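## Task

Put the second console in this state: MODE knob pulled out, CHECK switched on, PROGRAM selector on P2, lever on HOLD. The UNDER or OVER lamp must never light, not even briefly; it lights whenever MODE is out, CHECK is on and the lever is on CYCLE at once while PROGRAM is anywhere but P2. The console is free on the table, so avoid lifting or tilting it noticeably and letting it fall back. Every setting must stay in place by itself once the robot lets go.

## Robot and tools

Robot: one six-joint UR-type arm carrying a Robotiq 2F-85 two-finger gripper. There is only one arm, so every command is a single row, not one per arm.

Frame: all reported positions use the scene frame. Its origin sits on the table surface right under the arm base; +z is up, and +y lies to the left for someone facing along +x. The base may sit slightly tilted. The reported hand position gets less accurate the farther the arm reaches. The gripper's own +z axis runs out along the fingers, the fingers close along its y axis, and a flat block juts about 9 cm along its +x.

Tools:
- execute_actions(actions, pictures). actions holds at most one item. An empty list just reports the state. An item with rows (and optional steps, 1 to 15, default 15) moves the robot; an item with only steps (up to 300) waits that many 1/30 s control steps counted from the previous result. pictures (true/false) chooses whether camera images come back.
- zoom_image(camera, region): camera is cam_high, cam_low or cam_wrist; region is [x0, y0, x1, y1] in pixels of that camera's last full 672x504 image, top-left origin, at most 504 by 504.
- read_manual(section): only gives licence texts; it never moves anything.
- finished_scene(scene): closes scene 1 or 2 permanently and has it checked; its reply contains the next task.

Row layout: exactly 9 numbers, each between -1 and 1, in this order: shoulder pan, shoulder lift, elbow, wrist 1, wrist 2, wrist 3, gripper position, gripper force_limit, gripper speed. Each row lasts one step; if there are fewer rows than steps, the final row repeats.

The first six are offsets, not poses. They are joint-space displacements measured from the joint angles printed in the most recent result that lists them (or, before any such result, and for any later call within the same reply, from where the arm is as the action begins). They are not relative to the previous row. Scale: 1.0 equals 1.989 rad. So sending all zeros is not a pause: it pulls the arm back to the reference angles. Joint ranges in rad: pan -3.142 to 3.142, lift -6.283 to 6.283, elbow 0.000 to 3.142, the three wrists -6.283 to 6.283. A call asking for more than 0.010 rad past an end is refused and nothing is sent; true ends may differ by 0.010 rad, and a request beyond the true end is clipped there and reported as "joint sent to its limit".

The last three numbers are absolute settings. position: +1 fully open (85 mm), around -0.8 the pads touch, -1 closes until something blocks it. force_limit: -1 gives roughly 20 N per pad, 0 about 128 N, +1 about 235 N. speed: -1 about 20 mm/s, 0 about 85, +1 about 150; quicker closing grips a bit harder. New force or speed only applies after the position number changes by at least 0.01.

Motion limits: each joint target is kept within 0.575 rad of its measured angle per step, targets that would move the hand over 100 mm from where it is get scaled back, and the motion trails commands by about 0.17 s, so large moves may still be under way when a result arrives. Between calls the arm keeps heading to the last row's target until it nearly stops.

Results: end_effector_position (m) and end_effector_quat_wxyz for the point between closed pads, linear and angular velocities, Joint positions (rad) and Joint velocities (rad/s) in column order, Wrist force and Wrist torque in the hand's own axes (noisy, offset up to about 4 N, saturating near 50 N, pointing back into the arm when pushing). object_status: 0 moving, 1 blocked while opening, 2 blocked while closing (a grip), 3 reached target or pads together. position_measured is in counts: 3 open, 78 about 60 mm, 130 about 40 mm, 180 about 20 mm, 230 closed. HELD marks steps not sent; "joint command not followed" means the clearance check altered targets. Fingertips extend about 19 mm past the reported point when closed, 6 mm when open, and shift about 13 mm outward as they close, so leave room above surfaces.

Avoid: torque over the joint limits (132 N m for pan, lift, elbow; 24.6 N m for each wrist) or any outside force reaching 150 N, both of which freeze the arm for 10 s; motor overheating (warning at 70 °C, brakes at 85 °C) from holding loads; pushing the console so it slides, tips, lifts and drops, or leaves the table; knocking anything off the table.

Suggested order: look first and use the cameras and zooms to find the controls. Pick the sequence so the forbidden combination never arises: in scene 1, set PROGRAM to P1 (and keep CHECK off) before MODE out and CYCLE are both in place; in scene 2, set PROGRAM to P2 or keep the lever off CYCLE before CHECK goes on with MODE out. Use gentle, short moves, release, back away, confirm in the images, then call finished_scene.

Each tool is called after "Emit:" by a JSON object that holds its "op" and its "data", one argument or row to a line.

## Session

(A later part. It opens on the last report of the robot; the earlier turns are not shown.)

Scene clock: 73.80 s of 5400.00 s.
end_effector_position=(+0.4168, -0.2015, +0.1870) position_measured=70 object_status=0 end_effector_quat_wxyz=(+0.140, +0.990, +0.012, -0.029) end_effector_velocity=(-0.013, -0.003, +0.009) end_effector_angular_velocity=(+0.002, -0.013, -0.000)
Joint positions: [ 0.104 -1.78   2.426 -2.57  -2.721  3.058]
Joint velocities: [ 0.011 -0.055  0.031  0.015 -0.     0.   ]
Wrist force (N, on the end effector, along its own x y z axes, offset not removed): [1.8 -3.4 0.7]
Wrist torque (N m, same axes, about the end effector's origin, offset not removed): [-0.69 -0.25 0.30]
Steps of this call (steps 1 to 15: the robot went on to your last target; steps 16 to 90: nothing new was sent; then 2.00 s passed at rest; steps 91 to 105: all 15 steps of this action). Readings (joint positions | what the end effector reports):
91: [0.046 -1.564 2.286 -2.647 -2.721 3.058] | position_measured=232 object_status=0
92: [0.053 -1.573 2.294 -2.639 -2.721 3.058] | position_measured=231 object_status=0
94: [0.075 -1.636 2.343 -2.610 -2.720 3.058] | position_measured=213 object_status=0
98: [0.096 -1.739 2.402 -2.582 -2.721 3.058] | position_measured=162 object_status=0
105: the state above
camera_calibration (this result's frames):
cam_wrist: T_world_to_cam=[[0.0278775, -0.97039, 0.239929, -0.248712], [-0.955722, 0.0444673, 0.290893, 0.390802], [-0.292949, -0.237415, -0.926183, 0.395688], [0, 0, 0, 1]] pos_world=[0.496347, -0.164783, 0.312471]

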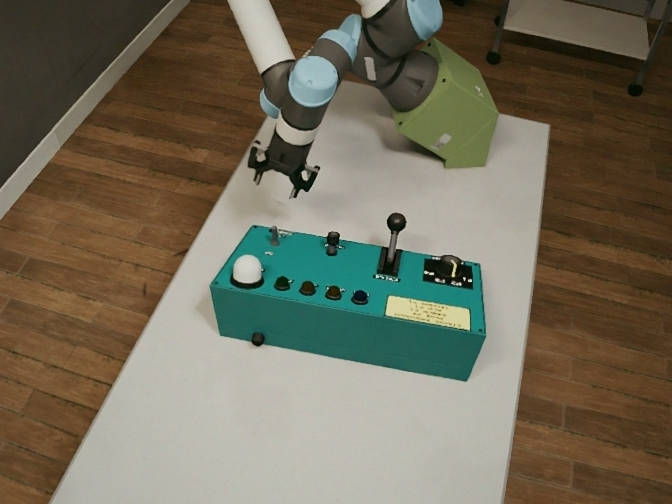

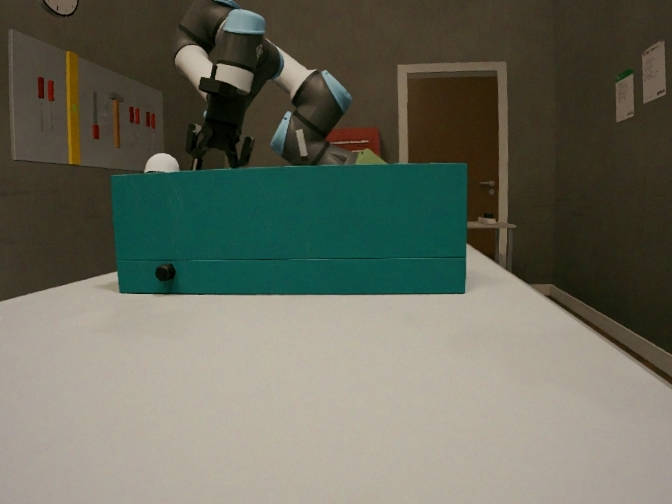

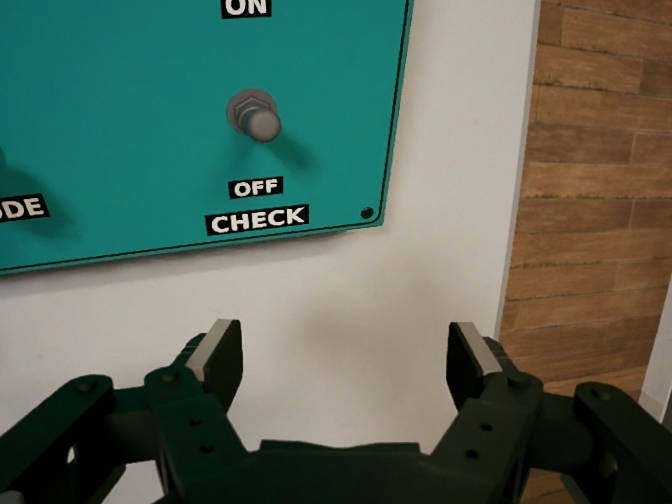

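Emit:
{"op": "execute_actions", "data": {
  "actions": [
    {"rows": [[0.136,0.185,-0.034,-0.151,0,0,1,0,1]], "steps": 15}
  ],
  "pictures": false
}}

Emit:
{"op": "execute_actions", "data": {
  "actions": [
    {"steps": 15}
  ]
}}

Scene clock: 81.60 s of 5400.00 s.
end_effector_position=(+0.4798, -0.0581, +0.2072) position_measured=3 object_status=3 end_effector_quat_wxyz=(+0.101, +0.989, +0.075, +0.076) end_effector_velocity=(+0.011, +0.068, +0.008) end_effector_angular_velocity=(+0.032, -0.069, +0.071)
Joint positions: [ 0.363 -1.43   2.361 -2.857 -2.721  3.058]
Joint velocities: [ 0.103  0.155 -0.024 -0.118  0.     0.001]
Wrist force (N, on the end effector, along its own x y z axes, offset not removed): [-0.8 -1.7 1.8]
Wrist torque (N m, same axes, about the end effector's origin, offset not removed): [-0.17 0.41 0.08]
Steps of this call (steps 1 to 15: the robot went on to your last target; steps 16 to 90: nothing new was sent; then 4.30 s passed at rest; steps 91 to 105: all 15 steps of this action). Readings (joint positions | what the end effector reports):
91: [0.106 -1.786 2.429 -2.569 -2.721 3.058] | position_measured=3 object_status=3
92: [0.115 -1.777 2.423 -2.578 -2.721 3.058] | position_measured=3 object_status=3
94: [0.170 -1.712 2.406 -2.637 -2.721 3.058] | position_measured=3 object_status=3
98: [0.285 -1.546 2.379 -2.768 -2.721 3.058] | position_measured=3 object_status=3
105: the state above

Scene clock: 82.10 s of 5400.00 s.
end_effector_position=(+0.4810, -0.0503, +0.2082) position_measured=3 object_status=3 end_effector_quat_wxyz=(+0.100, +0.989, +0.078, +0.081) end_effector_velocity=(+0.000, +0.001, +0.000) end_effector_angular_velocity=(+0.000, -0.001, +0.001)
Joint positions: [ 0.375 -1.412  2.358 -2.87  -2.721  3.058]
Joint velocities: [ 0.001  0.003 -0.    -0.002 -0.     0.   ]
Wrist force (N, on the end effector, along its own x y z axes, offset not removed): [2.3 2.0 0.0]
Wrist torque (N m, same axes, about the end effector's origin, offset not removed): [0.15 -0.31 -0.05]
Steps of this call (steps 1 to 15: the robot went on to your last target). Readings (joint positions | what the end effector reports):
1: [0.366 -1.426 2.360 -2.860 -2.721 3.058] | position_measured=3 object_status=3
2: [0.368 -1.422 2.360 -2.863 -2.721 3.058] | position_measured=3 object_status=3
4: [0.371 -1.418 2.359 -2.866 -2.721 3.058] | position_measured=3 object_status=3
8: [0.374 -1.414 2.358 -2.869 -2.721 3.058] | position_measured=3 object_status=3
15: the state above
camera_calibration (this result's frames):
cam_wrist: T_world_to_cam=[[0.143952, -0.974525, 0.171984, -0.150724], [-0.987248, -0.129492, 0.0925895, 0.486979], [-0.0679604, -0.183119, -0.980739, 0.375882], [0, 0, 0, 1]] pos_world=[0.528011, -0.0149931, 0.349475]

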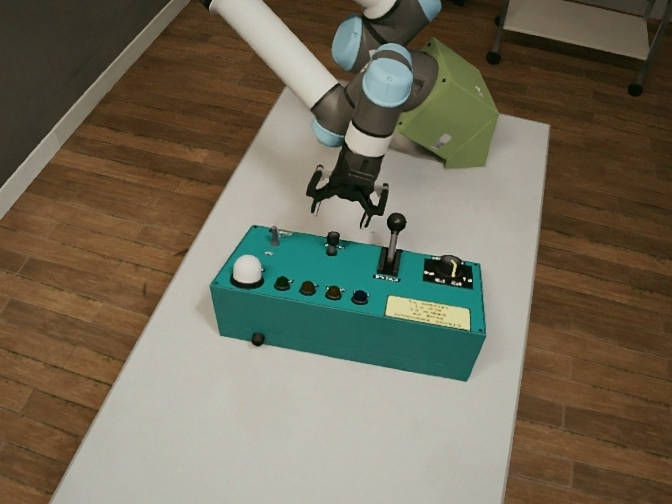

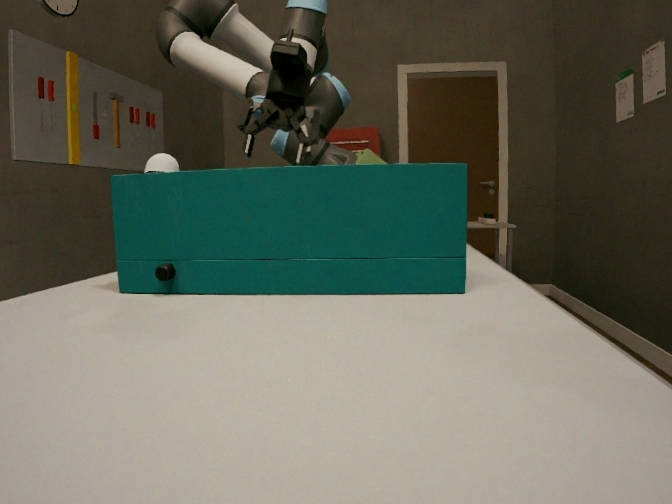

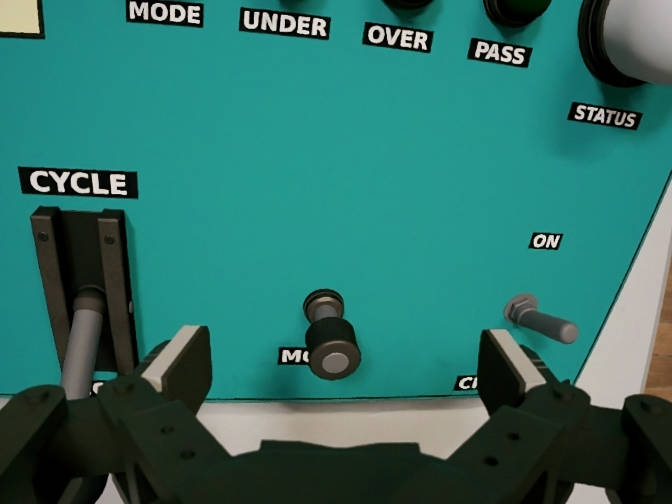

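Emit:
{"op": "execute_actions", "data": {
  "actions": [
    {"rows": [[-0.0507,0.0142,0.0378,-0.052,0,0,1,0,1]], "steps": 15}
  ],
  "pictures": false
}}

Scene clock: 87.33 s of 5400.00 s.
end_effector_position=(+0.4485, -0.0680, +0.1642) position_measured=3 object_status=3 end_effector_quat_wxyz=(+0.115, +0.991, +0.054, +0.041) end_effector_velocity=(-0.007, -0.004, -0.008) end_effector_angular_velocity=(-0.006, +0.013, -0.013)
Joint positions: [ 0.276 -1.385  2.432 -2.971 -2.721  3.058]
Joint velocities: [-0.02   0.004  0.014 -0.021 -0.    -0.   ]
Wrist force (N, on the end effector, along its own x y z axes, offset not removed): [1.2 1.2 2.0]
Wrist torque (N m, same axes, about the end effector's origin, offset not removed): [0.14 -0.20 -0.11]
Steps of this call (steps 1 to 15: the robot went on to your last target; steps 16 to 90: nothing new was sent; then 1.73 s passed at rest; steps 91 to 105: all 15 steps of this action). Readings (joint positions | what the end effector reports):
91: [0.374 -1.411 2.359 -2.871 -2.721 3.058] | position_measured=3 object_status=3
92: [0.366 -1.407 2.366 -2.880 -2.721 3.058] | position_measured=3 object_status=3
94: [0.330 -1.398 2.393 -2.916 -2.721 3.058] | position_measured=3 object_status=3
98: [0.292 -1.388 2.421 -2.956 -2.721 3.058] | position_measured=3 object_status=3
105: the state above

Emit:
{"op": "execute_actions", "data": {
  "actions": [
    {"rows": [[-0.0335,0.0358,-0.0125,-0.0234,0,0,1,0,1]], "steps": 15}
  ]
}}

Scene clock: 93.20 s of 5400.00 s.
end_effector_position=(+0.4510, -0.0717, +0.1331) position_measured=3 object_status=3 end_effector_quat_wxyz=(+0.125, +0.991, +0.038, +0.014) end_effector_velocity=(+0.000, -0.001, -0.006) end_effector_angular_velocity=(-0.004, +0.010, -0.007)
Joint positions: [ 0.211 -1.315  2.407 -3.017 -2.721  3.058]
Joint velocities: [-0.013  0.014 -0.005 -0.007  0.     0.001]
Wrist force (N, on the end effector, along its own x y z axes, offset not removed): [1.1 0.9 -3.5]
Wrist torque (N m, same axes, about the end effector's origin, offset not removed): [0.16 -0.15 0.00]
Steps of this call (steps 1 to 15: the robot went on to your last target; steps 16 to 90: nothing new was sent; then 2.37 s passed at rest; steps 91 to 105: all 15 steps of this action). Readings (joint positions | what the end effector reports):
91: [0.273 -1.383 2.433 -2.975 -2.721 3.058] | position_measured=3 object_status=3
92: [0.265 -1.375 2.429 -2.981 -2.721 3.058] | position_measured=3 object_status=3
94: [0.243 -1.350 2.420 -2.996 -2.721 3.058] | position_measured=3 object_status=3
98: [0.220 -1.325 2.411 -3.011 -2.721 3.058] | position_measured=3 object_status=3
105: the state above
camera_calibration (this result's frames):
cam_wrist: T_world_to_cam=[[0.0717846, -0.974965, 0.210454, -0.126954], [-0.976239, -0.025426, 0.215199, 0.447703], [-0.204461, -0.220901, -0.953624, 0.351547], [0, 0, 0, 1]] pos_world=[0.518056, -0.0347349, 0.265616]

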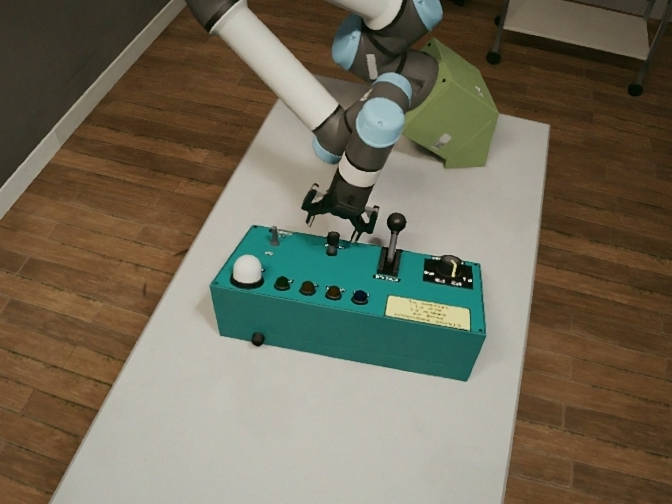

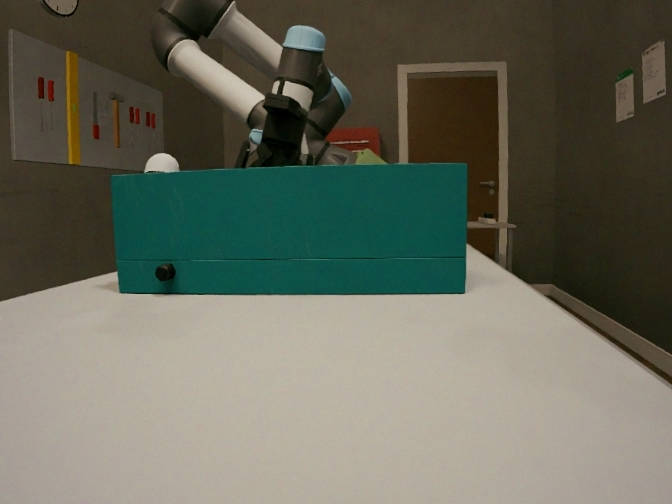

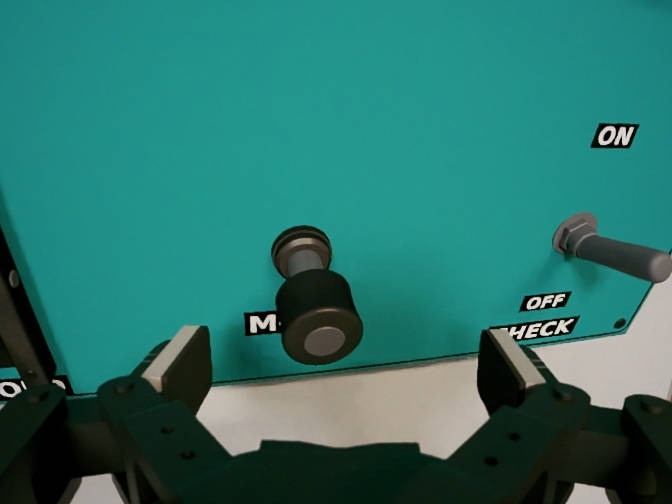

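Nudge +1 cm x, then grip.

Emit:
{"op": "execute_actions", "data": {
  "actions": [
    {"rows": [[0.002,0.013,-0.013,0,0,0,1,0,1]], "steps": 12}
  ],
  "pictures": false
}}

Emit:
{"op": "execute_actions", "data": {
  "actions": [
    {"rows": [[0,0,0,0,0,0,-1,-0.5,0]], "steps": 15}
  ],
  "pictures": false
}}

Emit:
{"op": "execute_actions", "data": {
  "actions": [
    {"steps": 25}
  ],
  "pictures": false
}}

Scene clock: 97.17 s of 5400.00 s.
end_effector_position=(+0.4600, -0.0658, +0.1308) position_measured=3 object_status=3 end_effector_quat_wxyz=(+0.124, +0.991, +0.039, +0.016) end_effector_velocity=(+0.004, +0.003, -0.001) end_effector_angular_velocity=(+0.001, -0.002, +0.003)
Joint positions: [ 0.215 -1.29   2.383 -3.017 -2.721  3.058]
Joint velocities: [ 0.003  0.011 -0.011  0.001  0.    -0.   ]
Wrist force (N, on the end effector, along its own x y z axes, offset not removed): [-1.3 2.2 0.7]
Wrist torque (N m, same axes, about the end effector's origin, offset not removed): [0.39 0.21 -0.13]
Steps of this call (steps 1 to 15: the robot went on to your last target; steps 16 to 90: nothing new was sent; then 0.57 s passed at rest; steps 91 to 102: all 12 steps of this action). Readings (joint positions | what the end effector reports):
91: [0.210 -1.313 2.406 -3.018 -2.721 3.058] | position_measured=3 object_status=3
92: [0.210 -1.309 2.402 -3.018 -2.721 3.058] | position_measured=3 object_status=3
94: [0.212 -1.301 2.394 -3.018 -2.721 3.058] | position_measured=3 object_status=3
98: [0.214 -1.293 2.385 -3.017 -2.721 3.058] | position_measured=3 object_status=3
102: the state above

Scene clock: 97.67 s of 5400.00 s.
end_effector_position=(+0.4600, -0.0658, +0.1309) position_measured=96 object_status=0 end_effector_quat_wxyz=(+0.124, +0.991, +0.039, +0.016) end_effector_velocity=(-0.000, +0.000, +0.000) end_effector_angular_velocity=(+0.000, +0.000, +0.001)
Joint positions: [ 0.215 -1.29   2.383 -3.017 -2.721  3.058]
Joint velocities: [ 0.    -0.     0.001 -0.     0.    -0.001]
Wrist force (N, on the end effector, along its own x y z axes, offset not removed): [-0.4 2.2 1.3]
Wrist torque (N m, same axes, about the end effector's origin, offset not removed): [0.44 0.16 0.19]
Steps of this call (steps 1 to 15: all 15 steps of this action). Readings (joint positions | what the end effector reports):
1: [0.215 -1.290 2.382 -3.017 -2.721 3.058] | position_measured=3 object_status=0
2: [0.215 -1.290 2.382 -3.017 -2.721 3.058] | position_measured=4 object_status=0
4: [0.215 -1.290 2.382 -3.017 -2.721 3.058] | position_measured=14 object_status=0
8: [0.215 -1.290 2.382 -3.017 -2.721 3.058] | position_measured=43 object_status=0
15: the state above

Scene clock: 98.50 s of 5400.00 s.
end_effector_position=(+0.4600, -0.0658, +0.1309) position_measured=168 object_status=2 end_effector_quat_wxyz=(+0.124, +0.991, +0.039, +0.016) end_effector_velocity=(-0.000, -0.000, -0.000) end_effector_angular_velocity=(-0.000, +0.000, +0.001)
Joint positions: [ 0.215 -1.29   2.383 -3.017 -2.721  3.058]
Joint velocities: [-0.    -0.     0.     0.    -0.    -0.001]
Wrist force (N, on the end effector, along its own x y z axes, offset not removed): [-0.5 -3.1 -3.3]
Wrist torque (N m, same axes, about the end effector's origin, offset not removed): [0.57 -0.18 -0.15]
Steps of this call (steps 1 to 15: the robot went on to your last target; steps 16 to 25: nothing new was sent). Readings (joint positions | what the end effector reports):
1: [0.215 -1.290 2.383 -3.017 -2.721 3.058] | position_measured=103 object_status=0
2: [0.215 -1.290 2.383 -3.017 -2.721 3.058] | position_measured=111 object_status=0
4: [0.215 -1.290 2.383 -3.017 -2.721 3.058] | position_measured=126 object_status=0
8: [0.215 -1.290 2.383 -3.017 -2.720 3.058] | position_measured=156 object_status=0
25: the state above
The arm was judged still, so your last target was given up. Only a new action makes it travel on or press farther. Fingers that are still opening or closing keep moving.

Pull ~1.6 cm.

Emit:
{"op": "execute_actions", "data": {
  "actions": [
    {"rows": [[0.017,-0.018,0.006,0.012,0,0,-1,-0.5,0]], "steps": 15}
  ],
  "pictures": false
}}

Emit:
{"op": "execute_actions", "data": {
  "actions": [
    {"rows": [[0,0,0,0,0,0,1,0,1]], "steps": 15}
  ],
  "pictures": false
}}

Emit:
{"op": "execute_actions", "data": {
  "actions": [
    {"rows": [[0.05,-0.05,0.01,0.04,0,0,1,0,1]], "steps": 15}
  ]
}}

Scene clock: 102.57 s of 5400.00 s.
end_effector_position=(+0.4594, -0.0638, +0.1472) position_measured=168 object_status=2 end_effector_quat_wxyz=(+0.119, +0.991, +0.047, +0.029) end_effector_velocity=(-0.000, +0.000, +0.003) end_effector_angular_velocity=(+0.002, -0.005, +0.003)
Joint positions: [ 0.248 -1.325  2.394 -2.994 -2.721  3.058]
Joint velocities: [ 0.006 -0.007  0.003  0.004 -0.     0.001]
Wrist force (N, on the end effector, along its own x y z axes, offset not removed): [2.4 -2.2 22.6]
Wrist torque (N m, same axes, about the end effector's origin, offset not removed): [1.17 0.33 -0.04]
Steps of this call (steps 1 to 90: nothing new was sent; then 0.57 s passed at rest; steps 91 to 105: all 15 steps of this action). Readings (joint positions | what the end effector reports):
91: [0.215 -1.291 2.383 -3.017 -2.721 3.058] | position_measured=168 object_status=2
92: [0.220 -1.296 2.385 -3.013 -2.721 3.058] | position_measured=168 object_status=2
94: [0.231 -1.308 2.389 -3.005 -2.721 3.058] | position_measured=168 object_status=2
98: [0.243 -1.320 2.393 -2.997 -2.721 3.058] | position_measured=168 object_status=2
105: the state above

Scene clock: 103.07 s of 5400.00 s.
end_effector_position=(+0.4594, -0.0638, +0.1473) position_measured=12 object_status=0 end_effector_quat_wxyz=(+0.119, +0.991, +0.047, +0.029) end_effector_velocity=(+0.000, +0.000, +0.000) end_effector_angular_velocity=(+0.000, -0.000, -0.000)
Joint positions: [ 0.248 -1.325  2.394 -2.994 -2.721  3.058]
Joint velocities: [ 0. -0.  0. -0.  0. -0.]
Wrist force (N, on the end effector, along its own x y z axes, offset not removed): [-0.1 0.1 1.9]
Wrist torque (N m, same axes, about the end effector's origin, offset not removed): [0.01 0.23 -0.03]
Steps of this call (steps 1 to 15: all 15 steps of this action). Readings (joint positions | what the end effector reports):
1: [0.248 -1.325 2.394 -2.994 -2.721 3.058] | position_measured=168 object_status=0
2: [0.248 -1.326 2.394 -2.994 -2.721 3.058] | position_measured=167 object_status=0
4: [0.248 -1.326 2.394 -2.994 -2.721 3.058] | position_measured=149 object_status=0
8: [0.248 -1.326 2.394 -2.994 -2.721 3.058] | position_measured=98 object_status=0
15: the state above

Scene clock: 103.57 s of 5400.00 s.
end_effector_position=(+0.4592, -0.0583, +0.1940) position_measured=3 object_status=3 end_effector_quat_wxyz=(+0.104, +0.990, +0.071, +0.069) end_effector_velocity=(-0.000, +0.001, +0.009) end_effector_angular_velocity=(+0.007, -0.015, +0.009)
Joint positions: [ 0.345 -1.423  2.414 -2.916 -2.721  3.058]
Joint velocities: [ 0.019 -0.02   0.003  0.016 -0.     0.001]
Wrist force (N, on the end effector, along its own x y z axes, offset not removed): [1.1 0.3 -0.8]
Wrist torque (N m, same axes, about the end effector's origin, offset not removed): [-0.06 -0.15 0.14]
Steps of this call (steps 1 to 15: all 15 steps of this action). Readings (joint positions | what the end effector reports):
1: [0.248 -1.326 2.395 -2.993 -2.721 3.058] | position_measured=8 object_status=0
2: [0.257 -1.335 2.398 -2.985 -2.721 3.058] | position_measured=5 object_status=0
4: [0.292 -1.370 2.405 -2.957 -2.721 3.058] | position_measured=4 object_status=0
8: [0.330 -1.407 2.411 -2.928 -2.721 3.058] | position_measured=3 object_status=0
15: the state above
camera_calibration (this result's frames):
cam_wrist: T_world_to_cam=[[0.130724, -0.975297, 0.178064, -0.148163], [-0.98708, -0.111251, 0.115308, 0.462363], [-0.0926498, -0.190837, -0.97724, 0.369166], [0, 0, 0, 1]] pos_world=[0.509961, -0.0226142, 0.333832]

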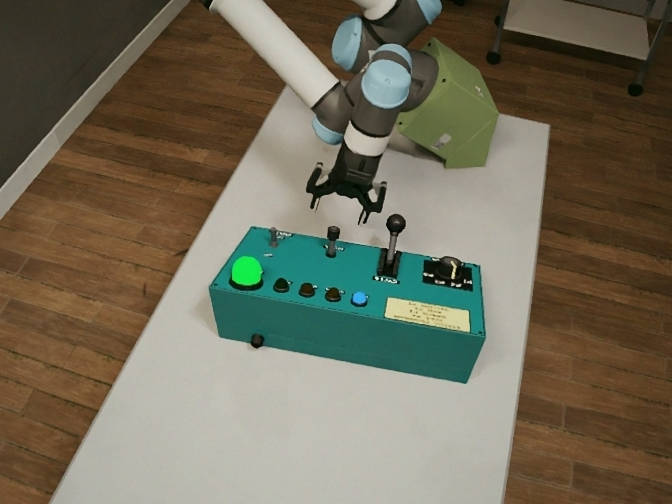

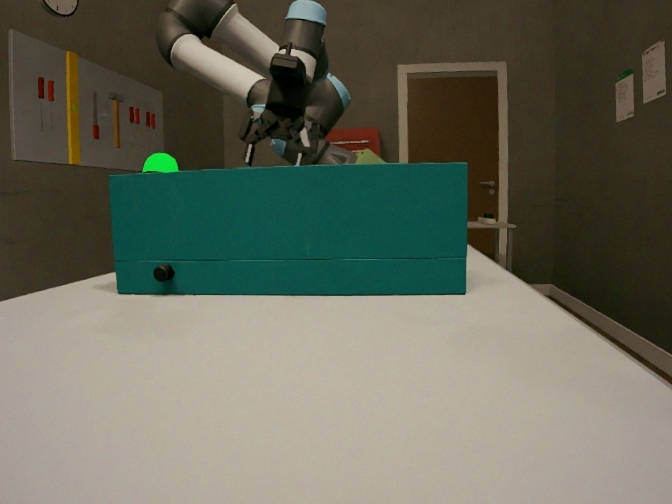

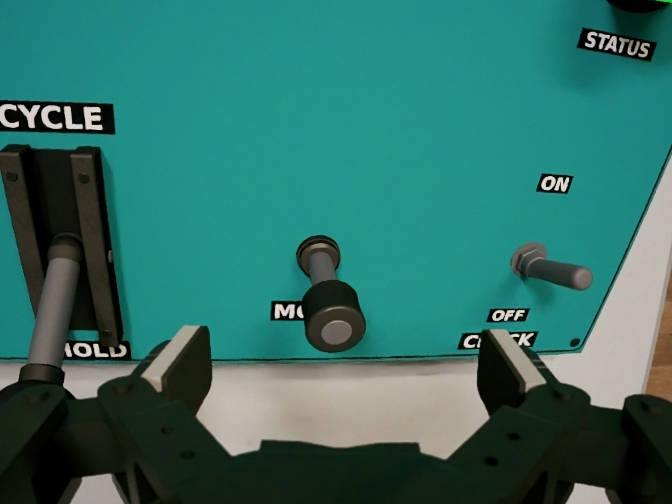

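MODE lamp lit, status green (P2).

Emit:
{"op": "finished_scene", "data": {
  "scene": 2
}}

The scene is finished: the task was done.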